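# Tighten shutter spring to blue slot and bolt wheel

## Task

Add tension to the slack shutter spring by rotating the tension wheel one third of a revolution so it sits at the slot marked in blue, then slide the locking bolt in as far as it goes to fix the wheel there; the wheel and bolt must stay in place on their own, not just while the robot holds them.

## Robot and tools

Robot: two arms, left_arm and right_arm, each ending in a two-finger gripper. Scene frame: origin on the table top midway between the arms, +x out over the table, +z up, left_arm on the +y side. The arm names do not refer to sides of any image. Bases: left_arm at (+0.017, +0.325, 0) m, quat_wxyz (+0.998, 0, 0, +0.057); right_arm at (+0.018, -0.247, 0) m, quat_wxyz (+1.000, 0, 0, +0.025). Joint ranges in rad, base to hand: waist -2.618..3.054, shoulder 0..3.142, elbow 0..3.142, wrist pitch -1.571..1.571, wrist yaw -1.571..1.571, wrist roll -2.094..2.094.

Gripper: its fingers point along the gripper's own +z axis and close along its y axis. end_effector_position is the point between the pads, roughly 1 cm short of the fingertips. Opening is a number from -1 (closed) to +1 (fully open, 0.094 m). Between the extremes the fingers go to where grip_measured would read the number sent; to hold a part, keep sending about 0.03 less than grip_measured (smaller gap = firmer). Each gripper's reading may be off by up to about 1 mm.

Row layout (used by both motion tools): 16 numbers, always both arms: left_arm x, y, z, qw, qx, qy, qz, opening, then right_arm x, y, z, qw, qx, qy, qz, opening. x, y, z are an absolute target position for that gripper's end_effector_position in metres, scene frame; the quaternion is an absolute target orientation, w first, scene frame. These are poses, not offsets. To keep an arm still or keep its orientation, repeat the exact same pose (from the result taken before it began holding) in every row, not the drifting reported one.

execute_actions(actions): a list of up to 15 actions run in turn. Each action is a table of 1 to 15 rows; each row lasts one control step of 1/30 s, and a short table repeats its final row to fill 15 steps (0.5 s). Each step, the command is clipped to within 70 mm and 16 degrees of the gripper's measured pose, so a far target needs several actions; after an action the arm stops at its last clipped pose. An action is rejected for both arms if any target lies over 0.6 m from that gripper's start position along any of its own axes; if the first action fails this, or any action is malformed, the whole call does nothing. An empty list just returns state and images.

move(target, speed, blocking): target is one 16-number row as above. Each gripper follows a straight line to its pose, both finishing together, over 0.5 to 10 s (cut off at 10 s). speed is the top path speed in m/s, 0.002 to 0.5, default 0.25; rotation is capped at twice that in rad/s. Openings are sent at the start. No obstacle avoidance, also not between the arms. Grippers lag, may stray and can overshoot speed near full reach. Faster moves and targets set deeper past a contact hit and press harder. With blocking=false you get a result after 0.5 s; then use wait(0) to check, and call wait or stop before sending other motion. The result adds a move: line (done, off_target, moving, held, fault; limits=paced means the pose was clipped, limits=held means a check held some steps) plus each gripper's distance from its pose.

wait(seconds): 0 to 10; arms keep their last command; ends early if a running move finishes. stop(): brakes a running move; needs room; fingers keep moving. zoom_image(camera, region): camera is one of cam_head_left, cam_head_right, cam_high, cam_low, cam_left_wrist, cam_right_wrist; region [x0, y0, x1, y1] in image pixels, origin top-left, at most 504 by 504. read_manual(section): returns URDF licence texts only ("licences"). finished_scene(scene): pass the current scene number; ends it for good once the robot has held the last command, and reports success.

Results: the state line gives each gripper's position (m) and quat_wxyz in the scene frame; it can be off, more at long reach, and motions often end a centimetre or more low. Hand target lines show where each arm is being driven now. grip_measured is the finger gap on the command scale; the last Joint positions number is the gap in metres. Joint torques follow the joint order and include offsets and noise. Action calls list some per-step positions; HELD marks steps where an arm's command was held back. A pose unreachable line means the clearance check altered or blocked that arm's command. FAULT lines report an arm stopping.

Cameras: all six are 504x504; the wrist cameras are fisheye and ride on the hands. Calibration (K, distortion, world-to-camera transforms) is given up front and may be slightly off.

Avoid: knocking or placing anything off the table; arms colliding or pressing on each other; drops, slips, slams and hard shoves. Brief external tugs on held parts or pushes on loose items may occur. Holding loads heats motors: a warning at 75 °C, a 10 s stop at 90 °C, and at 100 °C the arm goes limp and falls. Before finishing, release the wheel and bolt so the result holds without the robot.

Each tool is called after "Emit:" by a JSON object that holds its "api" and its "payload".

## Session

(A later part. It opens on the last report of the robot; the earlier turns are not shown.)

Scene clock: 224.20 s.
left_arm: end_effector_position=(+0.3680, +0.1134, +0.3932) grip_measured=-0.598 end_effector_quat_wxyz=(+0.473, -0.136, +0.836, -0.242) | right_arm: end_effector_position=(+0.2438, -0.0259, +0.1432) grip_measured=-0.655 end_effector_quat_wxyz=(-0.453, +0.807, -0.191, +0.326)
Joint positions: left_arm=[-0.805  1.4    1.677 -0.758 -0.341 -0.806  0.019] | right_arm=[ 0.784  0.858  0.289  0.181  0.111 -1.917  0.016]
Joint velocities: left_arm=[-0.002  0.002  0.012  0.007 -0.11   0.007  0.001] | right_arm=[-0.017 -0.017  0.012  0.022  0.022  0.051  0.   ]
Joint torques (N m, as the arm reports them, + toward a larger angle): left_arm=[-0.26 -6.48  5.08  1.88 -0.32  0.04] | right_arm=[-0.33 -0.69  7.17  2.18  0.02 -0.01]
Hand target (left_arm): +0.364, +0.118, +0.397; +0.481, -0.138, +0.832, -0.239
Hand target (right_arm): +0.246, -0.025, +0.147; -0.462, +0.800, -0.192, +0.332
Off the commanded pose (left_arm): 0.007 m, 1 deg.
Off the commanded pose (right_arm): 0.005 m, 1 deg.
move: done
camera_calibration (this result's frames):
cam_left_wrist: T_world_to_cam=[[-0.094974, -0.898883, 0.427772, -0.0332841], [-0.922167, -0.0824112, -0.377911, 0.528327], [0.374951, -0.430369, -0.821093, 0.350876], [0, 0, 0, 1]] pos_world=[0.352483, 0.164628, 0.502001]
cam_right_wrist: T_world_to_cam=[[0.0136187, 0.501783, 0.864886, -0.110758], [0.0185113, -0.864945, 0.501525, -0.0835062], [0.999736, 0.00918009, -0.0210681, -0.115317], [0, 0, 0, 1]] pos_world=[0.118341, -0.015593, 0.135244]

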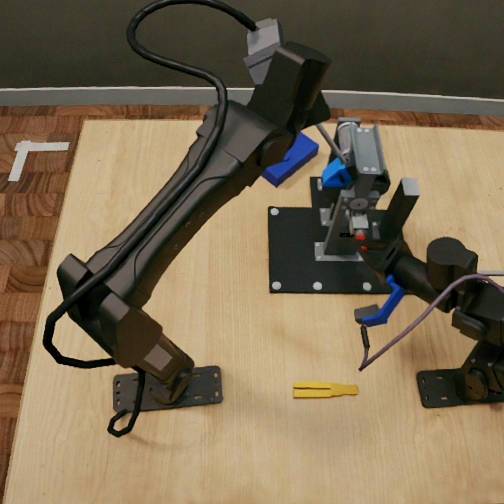

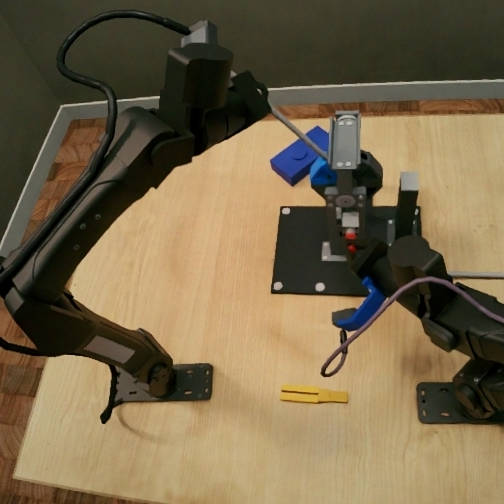

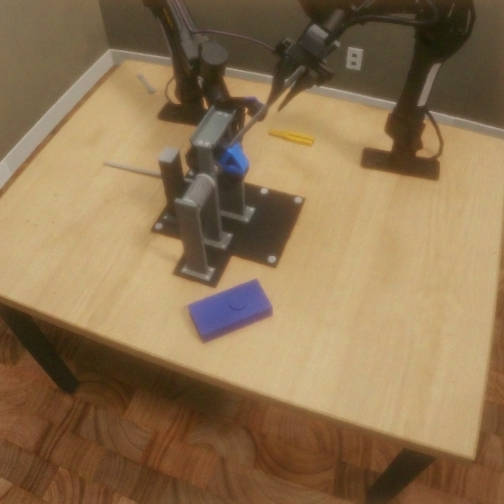

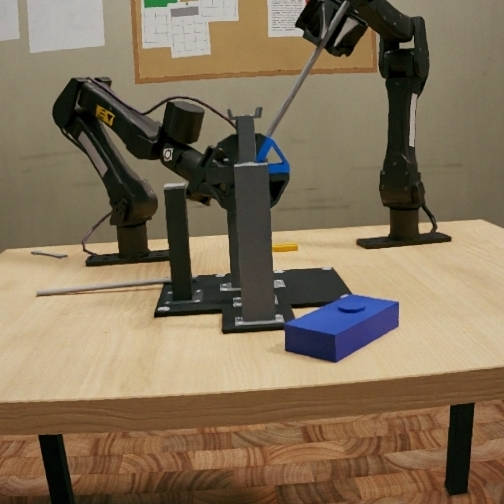

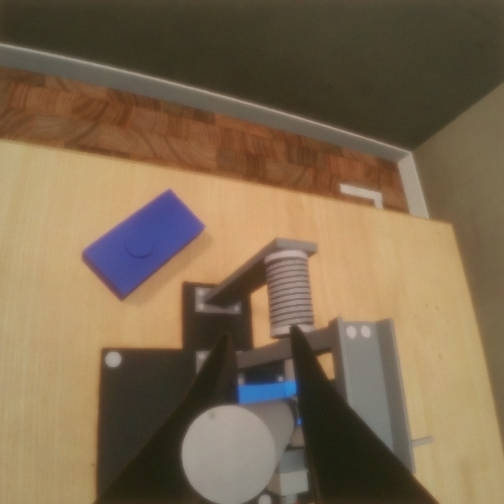

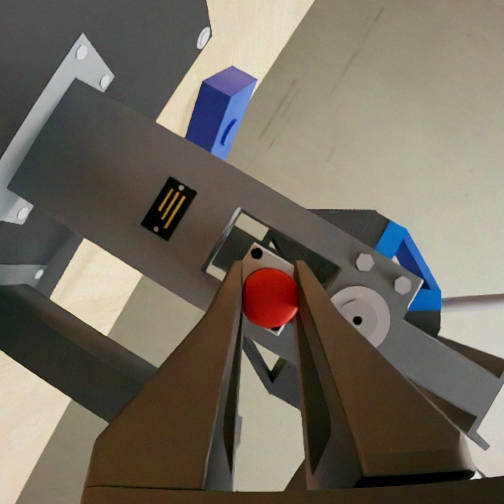

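Emit:
{"api": "move", "payload": {"target": [0.364,0.148,0.382,0.467,-0.179,0.8085,-0.310,-0.6, 0.244,-0.026,0.145,0.462,-0.800,0.192,-0.332,-0.7], "speed": 0.03}}

Scene clock: 231.90 s.
left_arm: end_effector_position=(+0.3593, +0.1192, +0.4023) grip_measured=-0.598 end_effector_quat_wxyz=(+0.467, -0.142, +0.796, -0.358) | right_arm: end_effector_position=(+0.2437, -0.0260, +0.1428) grip_measured=-0.655 end_effector_quat_wxyz=(-0.456, +0.805, -0.191, +0.328)
Joint positions: left_arm=[-0.707  1.25   1.46  -0.524 -0.11  -0.868  0.019] | right_arm=[ 0.784  0.858  0.28   0.198  0.111 -1.917  0.016]
Joint velocities: left_arm=[-0.022  0.007 -0.007 -0.007  0.022 -0.007  0.   ] | right_arm=[ 0.002 -0.002 -0.007 -0.007 -0.022  0.007  0.   ]
Joint torques (N m, as the arm reports them, + toward a larger angle): left_arm=[ 2.24 -5.15  4.38  1.42 -0.79 -0.04] | right_arm=[ 0.2  -1.37  6.93  2.04  0.06  0.03]
Hand target (left_arm): +0.363, +0.146, +0.383; +0.469, -0.177, +0.808, -0.310
Hand target (right_arm): +0.244, -0.026, +0.145; -0.462, +0.800, -0.192, +0.332
Off the commanded pose (left_arm): 0.036 m, 7 deg.
Off the commanded pose (right_arm): 0.002 m, 1 deg.
move: off_target (left_arm)
camera_calibration (this result's frames):
cam_left_wrist: T_world_to_cam=[[-0.201542, -0.769147, 0.60646, -0.0817839], [-0.907346, -0.0866021, -0.411368, 0.532939], [0.368923, -0.633177, -0.680429, 0.333876], [0, 0, 0, 1]] pos_world=[0.343903, 0.194652, 0.496011]
cam_right_wrist: T_world_to_cam=[[0.00917811, 0.496887, 0.867767, -0.109823], [0.015953, -0.867765, 0.496718, -0.0820823], [0.999831, 0.00928453, -0.0158913, -0.116054], [0, 0, 0, 1]] pos_world=[0.118352, -0.0155811, 0.134228]

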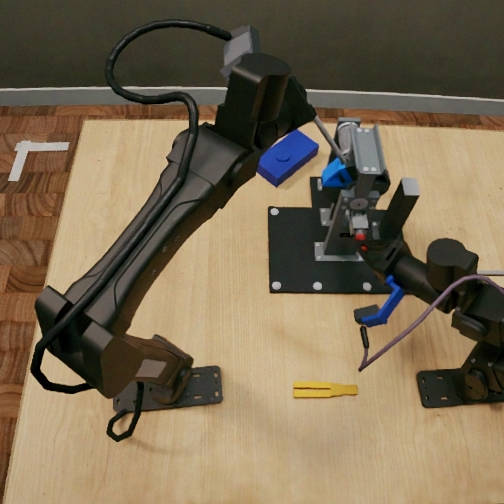

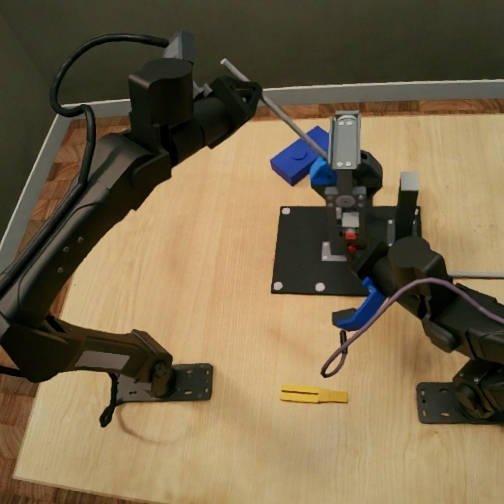

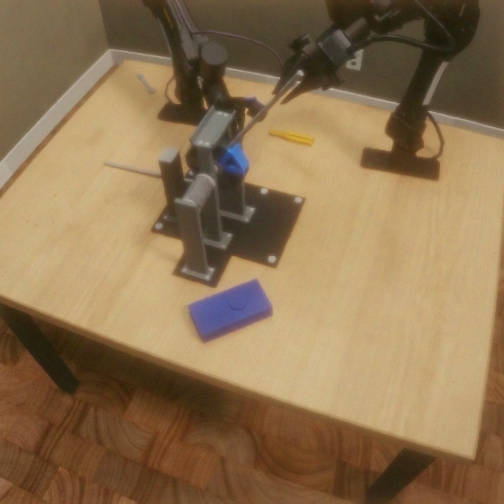

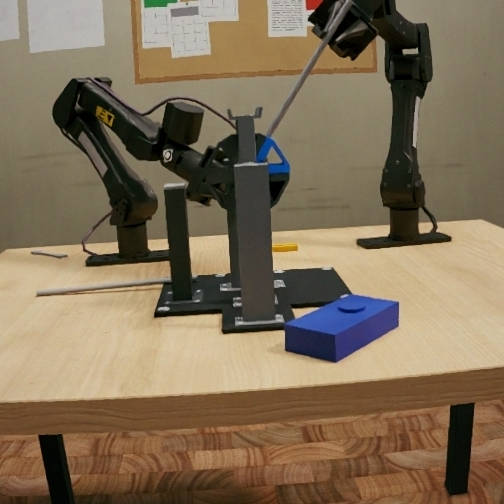

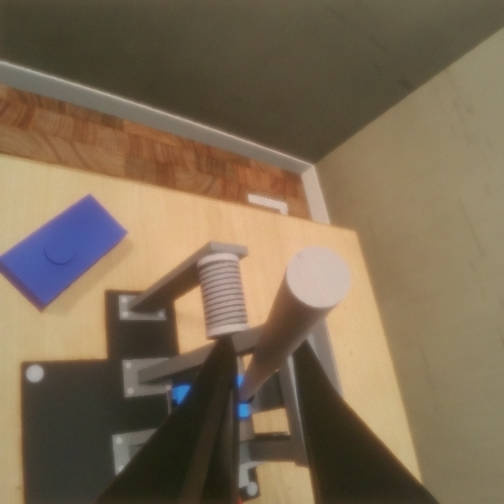

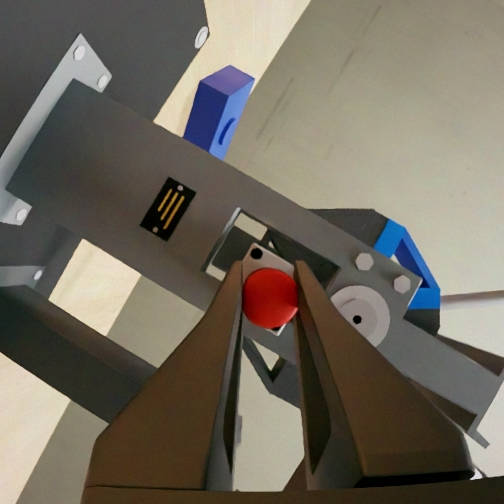

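Emit:
{"api": "move", "payload": {"target": [0.39,0.118,0.41,0.478,-0.146,0.828,-0.253,-0.5, 0.244,-0.026,0.145,0.462,-0.800,0.192,-0.332,-0.7], "speed": 0.05}}

Scene clock: 258.50 s.
left_arm: end_effector_position=(+0.3907, +0.1188, +0.3993) grip_measured=-0.502 end_effector_quat_wxyz=(+0.466, -0.150, +0.834, -0.255) | right_arm: end_effector_position=(+0.2437, -0.0260, +0.1428) grip_measured=-0.655 end_effector_quat_wxyz=(-0.456, +0.805, -0.191, +0.328)
Joint positions: left_arm=[-0.729  1.46   1.751 -0.76  -0.262 -0.81   0.023] | right_arm=[ 0.784  0.858  0.28   0.198  0.111 -1.917  0.016]
Joint velocities: left_arm=[-0.012  0.007 -0.012 -0.051 -0.022 -0.037  0.   ] | right_arm=[-0.007  0.002  0.007 -0.022  0.022  0.066 -0.   ]
Joint torques (N m, as the arm reports them, + toward a larger angle): left_arm=[-0.57 -4.9   8.19  1.8  -0.26  0.11] | right_arm=[ 0.22 -1.29  6.97  2.06  0.08  0.01]
Hand target (left_arm): +0.390, +0.119, +0.410; +0.476, -0.147, +0.829, -0.254
Hand target (right_arm): +0.244, -0.026, +0.145; -0.462, +0.800, -0.192, +0.332
Off the commanded pose (left_arm): 0.011 m, 2 deg.
Off the commanded pose (right_arm): 0.002 m, 1 deg.
move: off_target (left_arm)
camera_calibration (this result's frames):
cam_left_wrist: T_world_to_cam=[[-0.0825679, -0.88212, 0.463732, -0.0500464], [-0.926215, -0.103827, -0.362416, 0.549979], [0.367842, -0.45944, -0.80846, 0.350863], [0, 0, 0, 1]] pos_world=[0.376205, 0.174156, 0.506188]
cam_right_wrist: T_world_to_cam=[[0.00917811, 0.496887, 0.867767, -0.109823], [0.015953, -0.867765, 0.496718, -0.0820823], [0.999831, 0.00928453, -0.0158913, -0.116054], [0, 0, 0, 1]] pos_world=[0.118352, -0.0155811, 0.134228]

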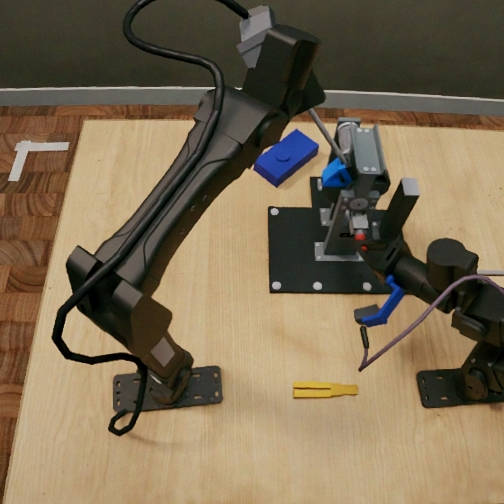

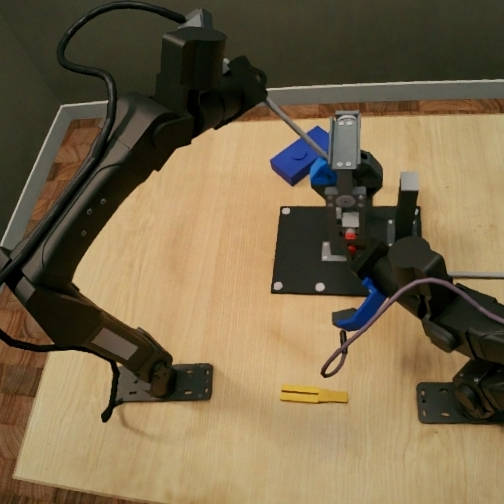

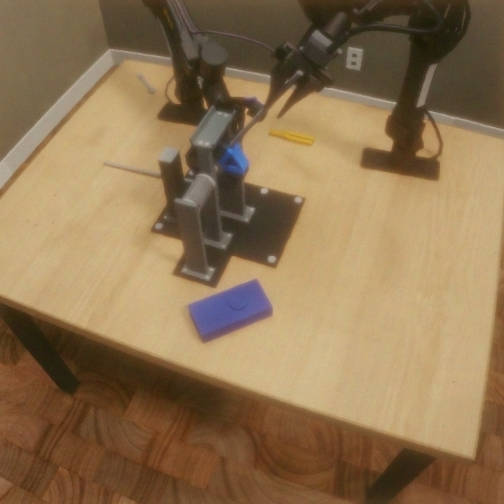

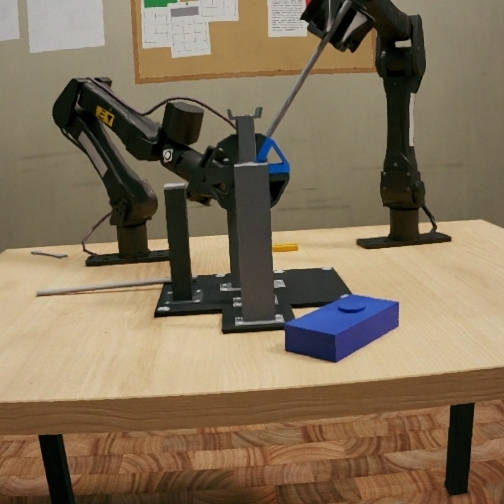

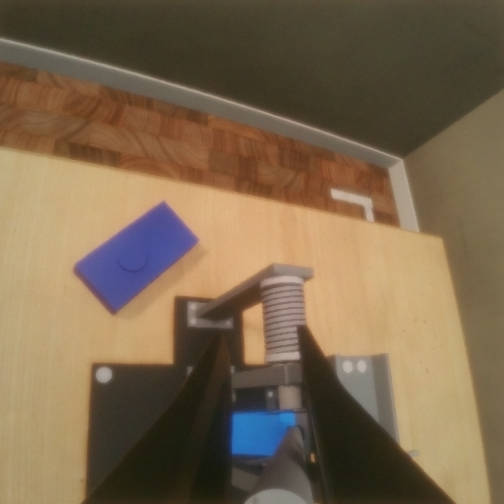

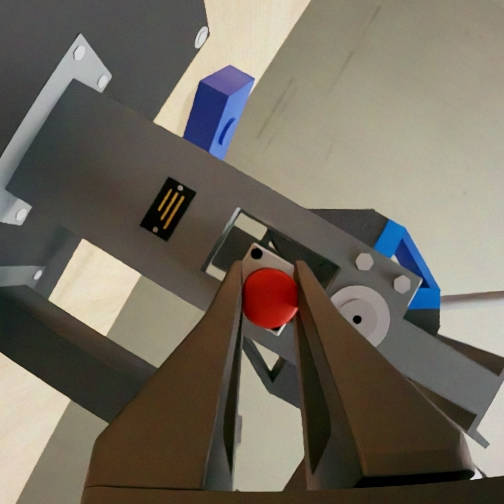

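Grip firmly, then apply load.

Emit:
{"api": "move", "payload": {"target": [0.39,0.115,0.405,0.478,-0.146,0.828,-0.253,-0.86, 0.244,-0.026,0.145,0.462,-0.800,0.192,-0.332,-0.7], "speed": 0.05}}

Emit:
{"api": "move", "payload": {"target": [0.39,0.16,0.372,0.474,-0.16,0.82,-0.278,-0.86, 0.244,-0.026,0.145,0.462,-0.800,0.192,-0.332,-0.7], "speed": 0.03}}

Scene clock: 264.07 s.
left_arm: end_effector_position=(+0.3897, +0.1145, +0.4024) grip_measured=-0.849 end_effector_quat_wxyz=(+0.470, -0.147, +0.831, -0.259) | right_arm: end_effector_position=(+0.2437, -0.0260, +0.1428) grip_measured=-0.655 end_effector_quat_wxyz=(-0.456, +0.805, -0.191, +0.328)
Joint positions: left_arm=[-0.742  1.46   1.751 -0.746 -0.272 -0.808  0.007] | right_arm=[ 0.784  0.858  0.28   0.198  0.111 -1.917  0.016]
Joint velocities: left_arm=[-0.007  0.022 -0.007  0.007 -0.022 -0.007 -0.   ] | right_arm=[-0.022  0.012 -0.007  0.022 -0.022  0.007 -0.001]
Joint torques (N m, as the arm reports them, + toward a larger angle): left_arm=[-0.38 -5.29  6.23  1.91 -0.31  0.07] | right_arm=[ 0.16 -1.41  7.02  2.06  0.07  0.04]
Hand target (left_arm): +0.390, +0.115, +0.405; +0.478, -0.146, +0.828, -0.253
Hand target (right_arm): +0.244, -0.026, +0.145; -0.462, +0.800, -0.192, +0.332
Off the commanded pose (left_arm): 0.003 m, 1 deg.
Off the commanded pose (right_arm): 0.002 m, 1 deg.
move: done
camera_calibration (this result's frames):
cam_left_wrist: T_world_to_cam=[[-0.0937814, -0.880231, 0.465186, -0.0517515], [-0.921698, -0.0998897, -0.374827, 0.55253], [0.376402, -0.463913, -0.801939, 0.346323], [0, 0, 0, 1]] pos_world=[0.374055, 0.170303, 0.508907]
cam_right_wrist: T_world_to_cam=[[0.00917811, 0.496887, 0.867767, -0.109823], [0.015953, -0.867765, 0.496718, -0.0820823], [0.999831, 0.00928453, -0.0158913, -0.116054], [0, 0, 0, 1]] pos_world=[0.118352, -0.0155811, 0.134228]

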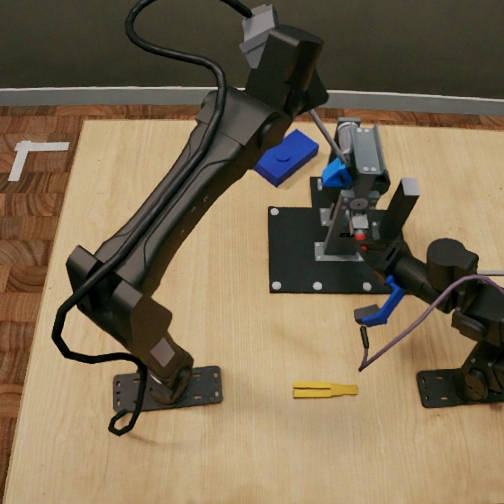

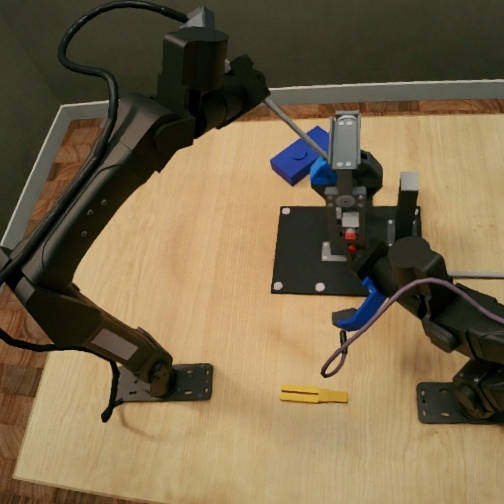

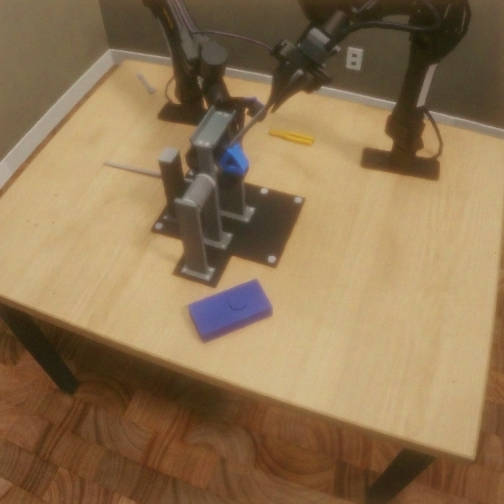

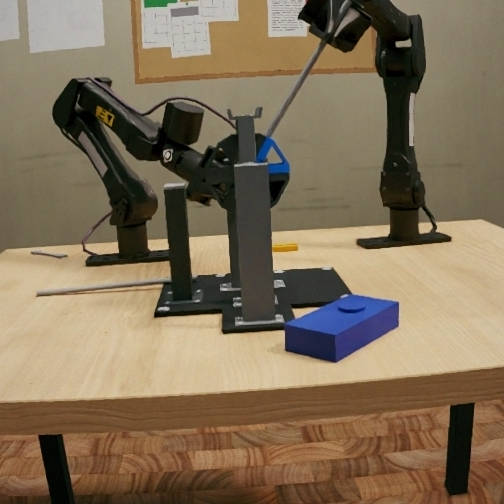

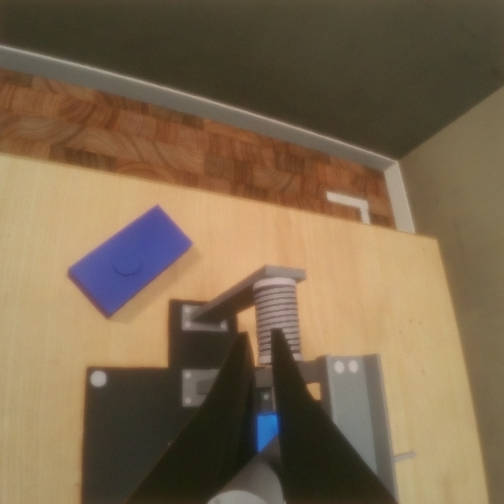

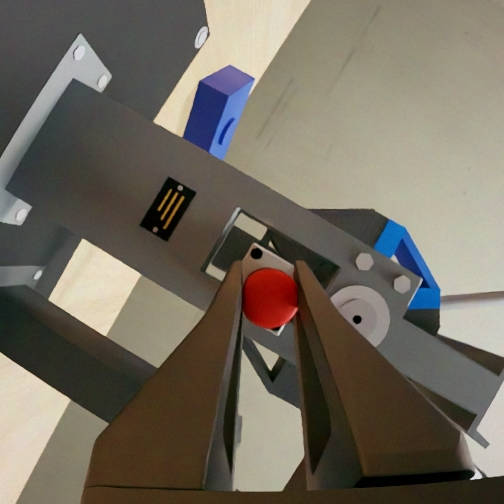

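Scene clock: 266.13 s.
left_arm: end_effector_position=(+0.3874, +0.1309, +0.3904) grip_measured=-0.849 end_effector_quat_wxyz=(+0.476, -0.128, +0.808, -0.324) | right_arm: end_effector_position=(+0.2437, -0.0260, +0.1428) grip_measured=-0.655 end_effector_quat_wxyz=(-0.456, +0.805, -0.191, +0.328)
Joint positions: left_arm=[-0.629  1.316  1.485 -0.515 -0.071 -0.78   0.007] | right_arm=[ 0.784  0.858  0.28   0.198  0.111 -1.917  0.016]
Joint velocities: left_arm=[ 0.022 -0.012 -0.002  0.037 -0.022  0.051 -0.   ] | right_arm=[-0.002 -0.002 -0.007 -0.022  0.095 -0.007  0.001]
Joint torques (N m, as the arm reports them, + toward a larger angle): left_arm=[ 2.31 -5.95  4.39  1.44 -0.67  0.03] | right_arm=[ 0.11 -1.43  6.96  2.09  0.05  0.01]
Hand target (left_arm): +0.389, +0.158, +0.373; +0.475, -0.158, +0.820, -0.278
Hand target (right_arm): +0.244, -0.026, +0.145; -0.462, +0.800, -0.192, +0.332
Off the commanded pose (left_arm): 0.035 m, 7 deg.
Off the commanded pose (right_arm): 0.002 m, 1 deg.
move: off_target (left_arm)
camera_calibration (this result's frames):
cam_left_wrist: T_world_to_cam=[[-0.19411, -0.817531, 0.542185, -0.0313942], [-0.904972, -0.0640812, -0.420617, 0.554245], [0.378612, -0.572308, -0.727404, 0.329369], [0, 0, 0, 1]] pos_world=[0.370779, 0.198352, 0.489731]
cam_right_wrist: T_world_to_cam=[[0.00917811, 0.496887, 0.867767, -0.109823], [0.015953, -0.867765, 0.496718, -0.0820823], [0.999831, 0.00928453, -0.0158913, -0.116054], [0, 0, 0, 1]] pos_world=[0.118352, -0.0155811, 0.134228]

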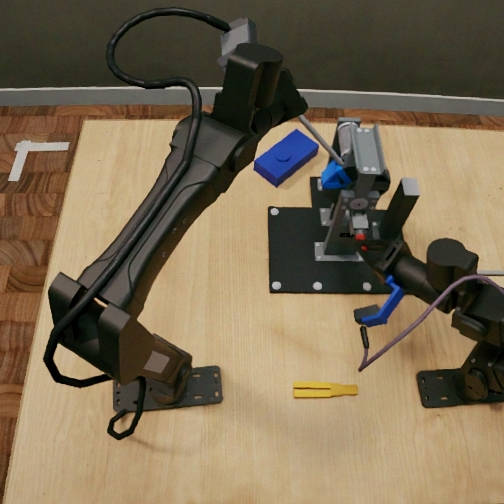

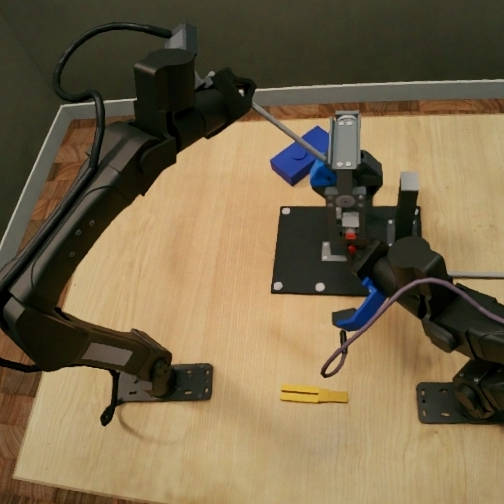

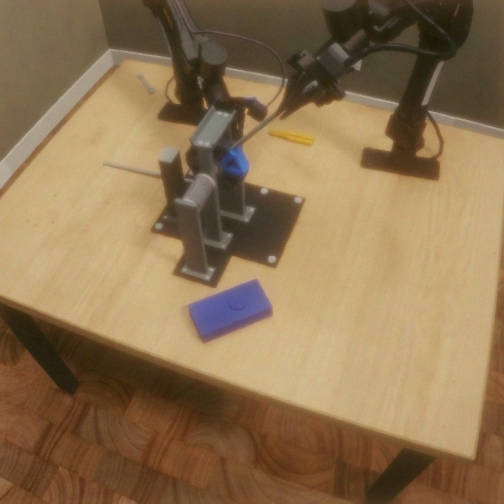

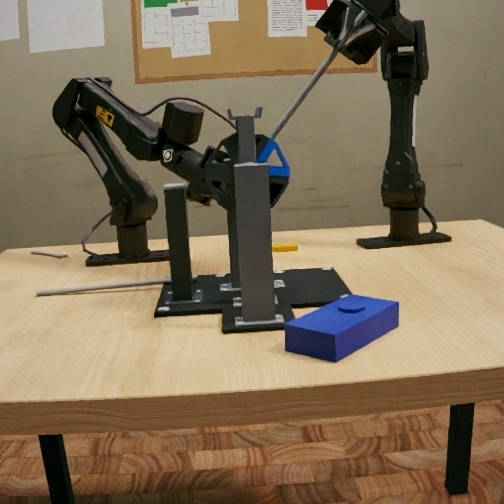

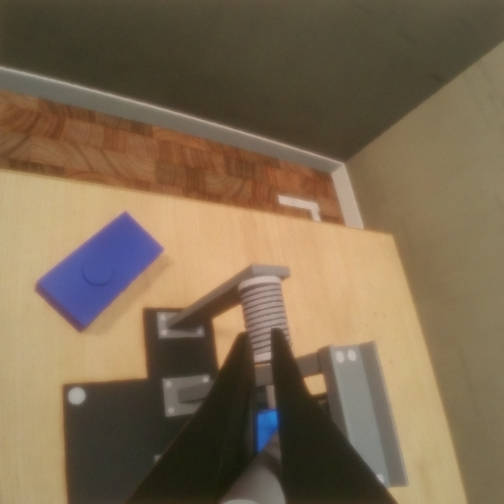

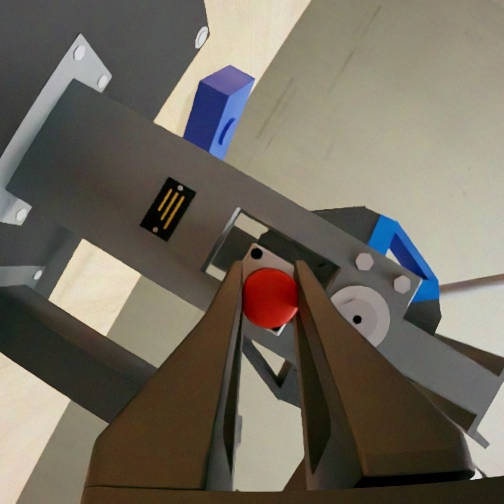

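Emit:
{"api": "execute_actions", "payload": {"actions": [[[0.39,0.16,0.372,0.474,-0.16,0.82,-0.278,-0.89, 0.240,-0.026,0.146,0.462,-0.800,0.192,-0.332,-0.7],[0.39,0.16,0.372,0.474,-0.16,0.82,-0.278,-0.89, 0.238,-0.026,0.146,0.462,-0.800,0.192,-0.332,-0.7],[0.39,0.16,0.372,0.474,-0.16,0.82,-0.278,-0.89, 0.236,-0.026,0.146,0.462,-0.800,0.192,-0.332,-0.7],[0.39,0.16,0.372,0.474,-0.16,0.82,-0.278,-0.89, 0.234,-0.026,0.146,0.462,-0.800,0.192,-0.332,-0.7],[0.39,0.16,0.372,0.474,-0.16,0.82,-0.278,-0.89, 0.232,-0.026,0.146,0.462,-0.800,0.192,-0.332,-0.7],[0.39,0.16,0.372,0.474,-0.16,0.82,-0.278,-0.89, 0.230,-0.026,0.146,0.462,-0.800,0.192,-0.332,-0.7],[0.39,0.16,0.372,0.474,-0.16,0.82,-0.278,-0.89, 0.228,-0.026,0.146,0.462,-0.800,0.192,-0.332,-0.7],[0.39,0.16,0.372,0.474,-0.16,0.82,-0.278,-0.89, 0.226,-0.026,0.146,0.462,-0.800,0.192,-0.332,-0.7],[0.39,0.16,0.372,0.474,-0.16,0.82,-0.278,-0.89, 0.224,-0.026,0.146,0.462,-0.800,0.192,-0.332,-0.7],[0.39,0.16,0.372,0.474,-0.16,0.82,-0.278,-0.89, 0.222,-0.026,0.146,0.462,-0.800,0.192,-0.332,-0.7],[0.39,0.16,0.372,0.474,-0.16,0.82,-0.278,-0.89, 0.220,-0.026,0.146,0.462,-0.800,0.192,-0.332,-0.7],[0.39,0.16,0.372,0.474,-0.16,0.82,-0.278,-0.89, 0.218,-0.026,0.146,0.462,-0.800,0.192,-0.332,-0.7],[0.39,0.16,0.372,0.474,-0.16,0.82,-0.278,-0.89, 0.216,-0.026,0.146,0.462,-0.800,0.192,-0.332,-0.7],[0.39,0.16,0.372,0.474,-0.16,0.82,-0.278,-0.89, 0.214,-0.026,0.146,0.462,-0.800,0.192,-0.332,-0.7],[0.39,0.16,0.372,0.474,-0.16,0.82,-0.278,-0.89, 0.212,-0.026,0.146,0.462,-0.800,0.192,-0.332,-0.7]],[[0.39,0.16,0.372,0.474,-0.16,0.82,-0.278,-0.89, 0.21,-0.026,0.146,0.462,-0.800,0.192,-0.332,-0.7]]]}}

Scene clock: 279.87 s.
left_arm: end_effector_position=(+0.3877, +0.1317, +0.3899) grip_measured=-0.868 end_effector_quat_wxyz=(+0.475, -0.127, +0.809, -0.324) | right_arm: end_effector_position=(+0.2211, -0.0260, +0.1440) grip_measured=-0.655 end_effector_quat_wxyz=(-0.455, +0.799, -0.198, +0.339)
Joint positions: left_arm=[-0.625  1.316  1.485 -0.517 -0.066 -0.779  0.006] | right_arm=[ 0.942  0.758  0.25   0.129  0.285 -1.857  0.016]
Joint velocities: left_arm=[-0.002  0.002 -0.002 -0.022  0.007 -0.007 -0.   ] | right_arm=[-0.002  0.007 -0.002  0.022  0.007 -0.037  0.001]
Joint torques (N m, as the arm reports them, + toward a larger angle): left_arm=[ 2.31 -5.8   4.67  1.43 -0.66 -0.01] | right_arm=[ 3.01 -4.33  7.18  1.44  0.13  0.14]
Hand target (left_arm): +0.390, +0.159, +0.373; +0.473, -0.159, +0.820, -0.278
Hand target (right_arm): +0.211, -0.025, +0.146; -0.462, +0.800, -0.191, +0.332
Off the commanded pose (left_arm): 0.034 m, 7 deg.
Off the commanded pose (right_arm): 0.011 m, 1 deg.
Step readings (end_effector_position; steps 1 to 15: 1st action; 16 to 30: 2nd action):
0: left_arm (+0.3875, +0.1309, +0.3905) | right_arm (+0.2437, -0.0260, +0.1428)
1: left_arm (+0.3876, +0.1312, +0.3904) | right_arm (+0.2437, -0.0259, +0.1428)
2: left_arm (+0.3877, +0.1316, +0.3902) | right_arm (+0.2436, -0.0260, +0.1428)
4: left_arm (+0.3877, +0.1317, +0.3900) | right_arm (+0.2429, -0.0259, +0.1431)
8: left_arm (+0.3877, +0.1317, +0.3899) | right_arm (+0.2368, -0.0258, +0.1431)
15: left_arm (+0.3877, +0.1317, +0.3899) | right_arm (+0.2236, -0.0257, +0.1432)
16: left_arm (+0.3877, +0.1317, +0.3899) | right_arm (+0.2216, -0.0256, +0.1432)
17: left_arm (+0.3877, +0.1317, +0.3899) | right_arm (+0.2212, -0.0259, +0.1435)
19: left_arm (+0.3877, +0.1317, +0.3899) | right_arm (+0.2211, -0.0260, +0.1439)
23: left_arm (+0.3877, +0.1317, +0.3899) | right_arm (+0.2211, -0.0260, +0.1440)
30: end_effector_position above
camera_calibration (this result's frames):
cam_left_wrist: T_world_to_cam=[[-0.193898, -0.817757, 0.54192, -0.0303488], [-0.905822, -0.0628663, -0.418968, 0.553892], [0.376682, -0.57212, -0.728553, 0.330572], [0, 0, 0, 1]] pos_world=[0.371323, 0.19913, 0.489348]
cam_right_wrist: T_world_to_cam=[[0.00811464, 0.493028, 0.869976, -0.110886], [-0.0138609, -0.869865, 0.493094, -0.0752964], [0.999871, -0.0160599, -0.000224847, -0.096309], [0, 0, 0, 1]] pos_world=[0.0961527, -0.0123744, 0.133575]

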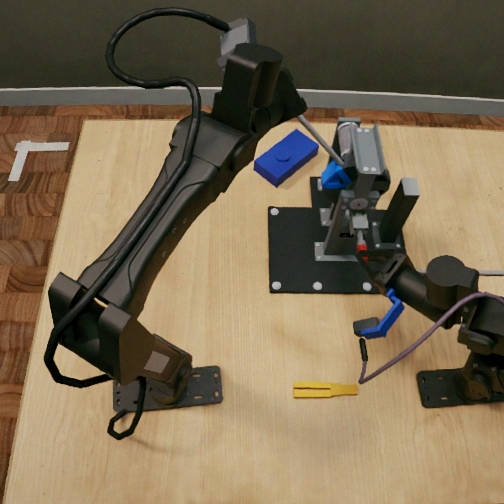

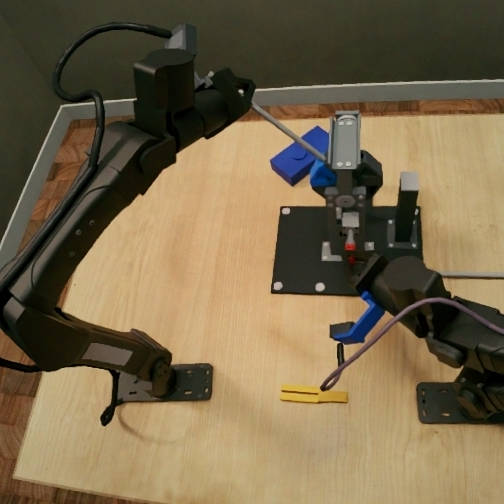

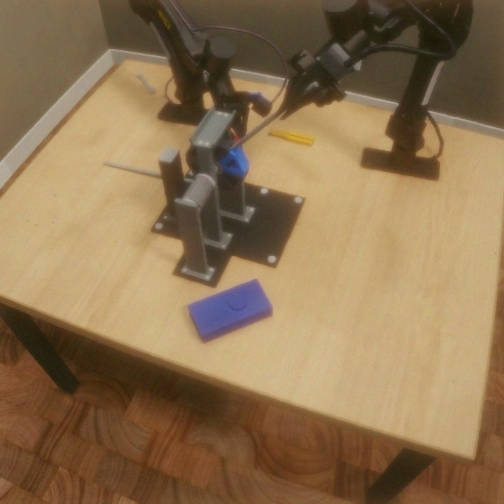

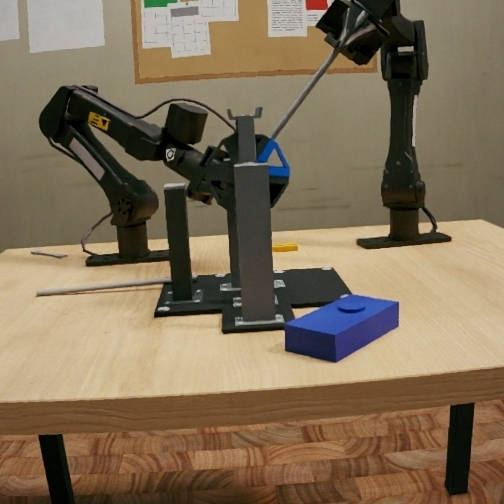

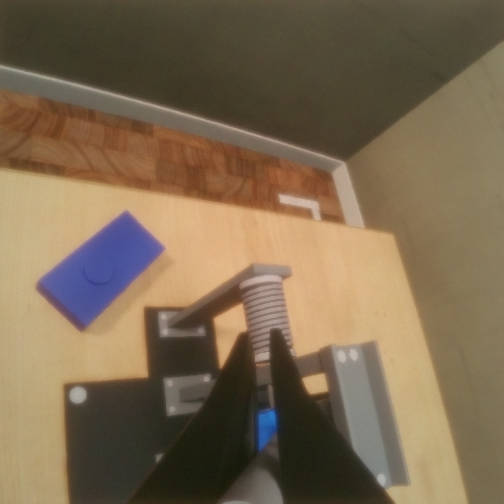

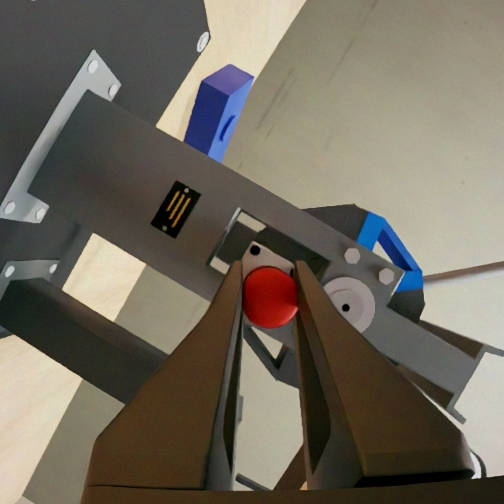

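Emit:
{"api": "execute_actions", "payload": {"actions": [[[0.39,0.1687,0.354,0.467,-0.179,0.8085,-0.310,-0.89, 0.217,-0.026,0.146,0.462,-0.800,0.192,-0.332,-0.7]],[[0.39,0.1797,0.3405,0.460,-0.195,0.797,-0.338,-0.89, 0.217,-0.026,0.146,0.462,-0.800,0.192,-0.332,-0.7]],[[0.39,0.1897,0.3262,0.453,-0.211,0.785,-0.366,-0.89, 0.217,-0.026,0.146,0.462,-0.800,0.192,-0.332,-0.7]],[[0.39,0.1987,0.3112,0.4455,-0.227,0.772,-0.393,-0.89, 0.217,-0.026,0.146,0.462,-0.800,0.192,-0.332,-0.7]],[[0.39,0.2066,0.2957,0.437,-0.242,0.757,-0.420,-0.89, 0.217,-0.026,0.146,0.462,-0.800,0.192,-0.332,-0.7]],[[0.39,0.2134,0.2796,0.429,-0.2575,0.742,-0.446,-0.89, 0.217,-0.026,0.146,0.462,-0.800,0.192,-0.332,-0.7]]]}}

Scene clock: 296.77 s.
left_arm: end_effector_position=(+0.3884, +0.1928, +0.3125) grip_measured=-0.870 end_effector_quat_wxyz=(+0.440, -0.216, +0.723, -0.487) | right_arm: end_effector_position=(+0.2214, -0.0259, +0.1436) grip_measured=-0.655 end_effector_quat_wxyz=(-0.455, +0.799, -0.198, +0.338)
Joint positions: left_arm=[-0.301  1.11   0.841  0.121  0.354 -1.074  0.006] | right_arm=[ 0.937  0.761  0.25   0.13   0.278 -1.857  0.016]
Joint velocities: left_arm=[-0.017 -0.012 -0.007  0.037 -0.037  0.066 -0.002] | right_arm=[ 0.017 -0.002 -0.002 -0.037  0.051  0.007 -0.001]
Joint torques (N m, as the arm reports them, + toward a larger angle): left_arm=[ 1.96 -3.55  4.26  1.35 -0.49  0.11] | right_arm=[ 0.05 -2.88  7.61  1.61 -0.12 -0.03]
Hand target (left_arm): +0.390, +0.212, +0.280; +0.429, -0.256, +0.742, -0.446
Hand target (right_arm): +0.217, -0.026, +0.146; -0.462, +0.800, -0.192, +0.332
Off the commanded pose (left_arm): 0.039 m, 7 deg.
Off the commanded pose (right_arm): 0.005 m, 1 deg.
Step readings (end_effector_position; steps 1 to 15: 1st action; 16 to 30: 2nd action; 31 to 45: 3rd action; 46 to 60: 4th action; 61 to 75: 5th action; 76 to 90: 6th action):
0: left_arm (+0.3877, +0.1317, +0.3899) | right_arm (+0.2211, -0.0260, +0.1440)
1: left_arm (+0.3881, +0.1323, +0.3885) | right_arm (+0.2214, -0.0260, +0.1437)
2: left_arm (+0.3877, +0.1366, +0.3852) | right_arm (+0.2214, -0.0259, +0.1437)
4: left_arm (+0.3874, +0.1448, +0.3778) | right_arm (+0.2214, -0.0259, +0.1436)
8: left_arm (+0.3891, +0.1460, +0.3771) | right_arm (+0.2214, -0.0259, +0.1436)
15: left_arm (+0.3891, +0.1456, +0.3772) | right_arm (+0.2214, -0.0259, +0.1436)
16: left_arm (+0.3891, +0.1463, +0.3766) | right_arm (+0.2214, -0.0259, +0.1436)
17: left_arm (+0.3885, +0.1498, +0.3734) | right_arm (+0.2214, -0.0259, +0.1436)
19: left_arm (+0.3884, +0.1569, +0.3657) | right_arm (+0.2214, -0.0259, +0.1436)
23: left_arm (+0.3896, +0.1576, +0.3648) | right_arm (+0.2214, -0.0259, +0.1436)
30: left_arm (+0.3895, +0.1571, +0.3654) | right_arm (+0.2214, -0.0259, +0.1436)
31: left_arm (+0.3894, +0.1576, +0.3648) | right_arm (+0.2214, -0.0259, +0.1436)
32: left_arm (+0.3887, +0.1607, +0.3613) | right_arm (+0.2214, -0.0259, +0.1436)
34: left_arm (+0.3885, +0.1673, +0.3531) | right_arm (+0.2214, -0.0259, +0.1436)
38: left_arm (+0.3895, +0.1682, +0.3519) | right_arm (+0.2214, -0.0259, +0.1436)
45: left_arm (+0.3894, +0.1675, +0.3530) | right_arm (+0.2214, -0.0259, +0.1436)
46: left_arm (+0.3893, +0.1679, +0.3523) | right_arm (+0.2214, -0.0259, +0.1436)
47: left_arm (+0.3886, +0.1706, +0.3486) | right_arm (+0.2214, -0.0259, +0.1436)
49: left_arm (+0.3885, +0.1768, +0.3402) | right_arm (+0.2214, -0.0259, +0.1436)
53: left_arm (+0.3894, +0.1778, +0.3385) | right_arm (+0.2214, -0.0259, +0.1436)
60: left_arm (+0.3892, +0.1768, +0.3398) | right_arm (+0.2214, -0.0259, +0.1436)
61: left_arm (+0.3891, +0.1772, +0.3390) | right_arm (+0.2214, -0.0259, +0.1436)
62: left_arm (+0.3885, +0.1795, +0.3357) | right_arm (+0.2214, -0.0259, +0.1436)
64: left_arm (+0.3885, +0.1852, +0.3265) | right_arm (+0.2214, -0.0259, +0.1436)
68: left_arm (+0.3892, +0.1865, +0.3243) | right_arm (+0.2214, -0.0259, +0.1436)
75: left_arm (+0.3889, +0.1854, +0.3261) | right_arm (+0.2214, -0.0259, +0.1436)
76: left_arm (+0.3889, +0.1857, +0.3251) | right_arm (+0.2214, -0.0259, +0.1436)
77: left_arm (+0.3883, +0.1875, +0.3222) | right_arm (+0.2214, -0.0259, +0.1436)
79: left_arm (+0.3885, +0.1925, +0.3127) | right_arm (+0.2214, -0.0259, +0.1436)
83: left_arm (+0.3886, +0.1938, +0.3104) | right_arm (+0.2214, -0.0259, +0.1436)
90: end_effector_position above
camera_calibration (this result's frames):
cam_left_wrist: T_world_to_cam=[[-0.209026, -0.52771, 0.823305, -0.0762298], [-0.903981, -0.21685, -0.368502, 0.53913], [0.372996, -0.821279, -0.431712, 0.265573], [0, 0, 0, 1]] pos_world=[0.372371, 0.294793, 0.376082]
cam_right_wrist: T_world_to_cam=[[0.00951459, 0.492448, 0.87029, -0.110949], [-0.0114067, -0.870219, 0.492532, -0.0754823], [0.99989, -0.0146134, -0.00266255, -0.0962772], [0, 0, 0, 1]] pos_world=[0.0964612, -0.0124565, 0.133479]

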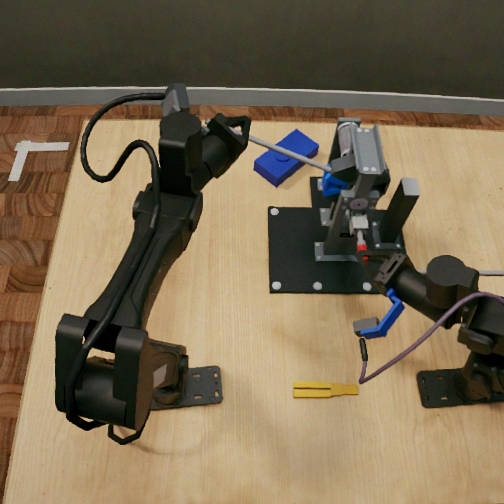

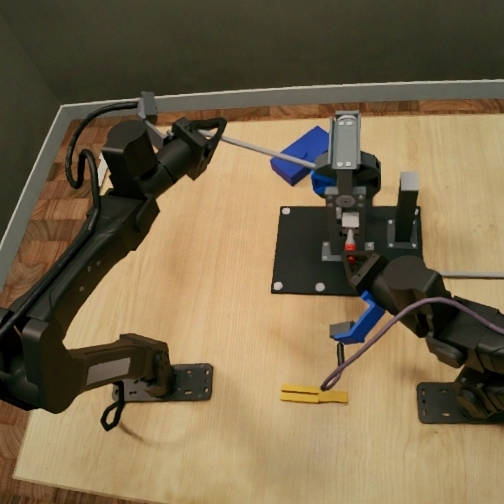

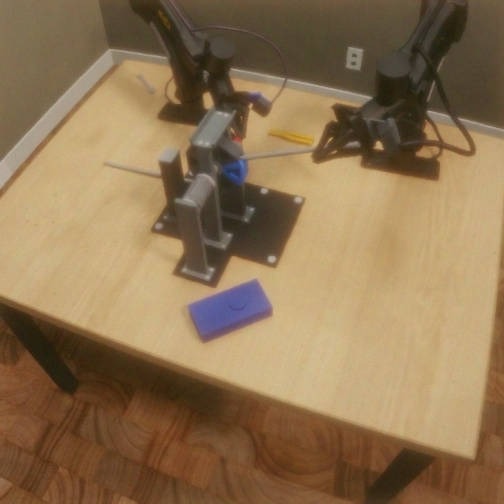

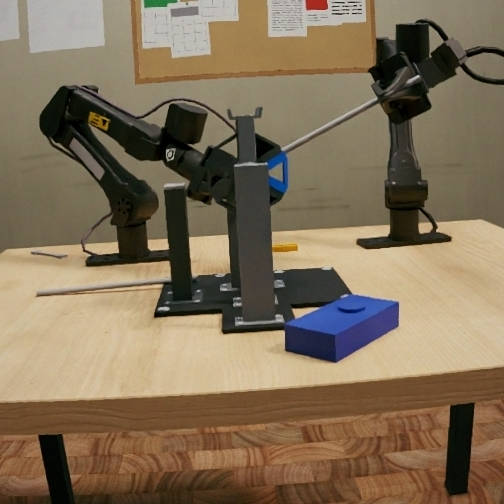

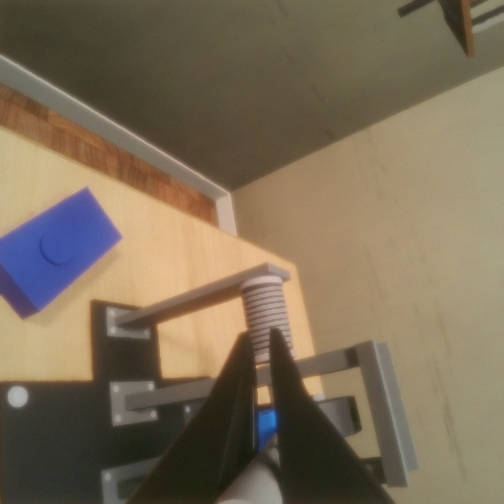

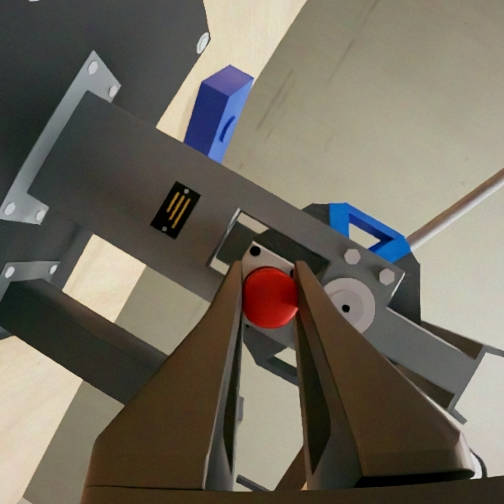

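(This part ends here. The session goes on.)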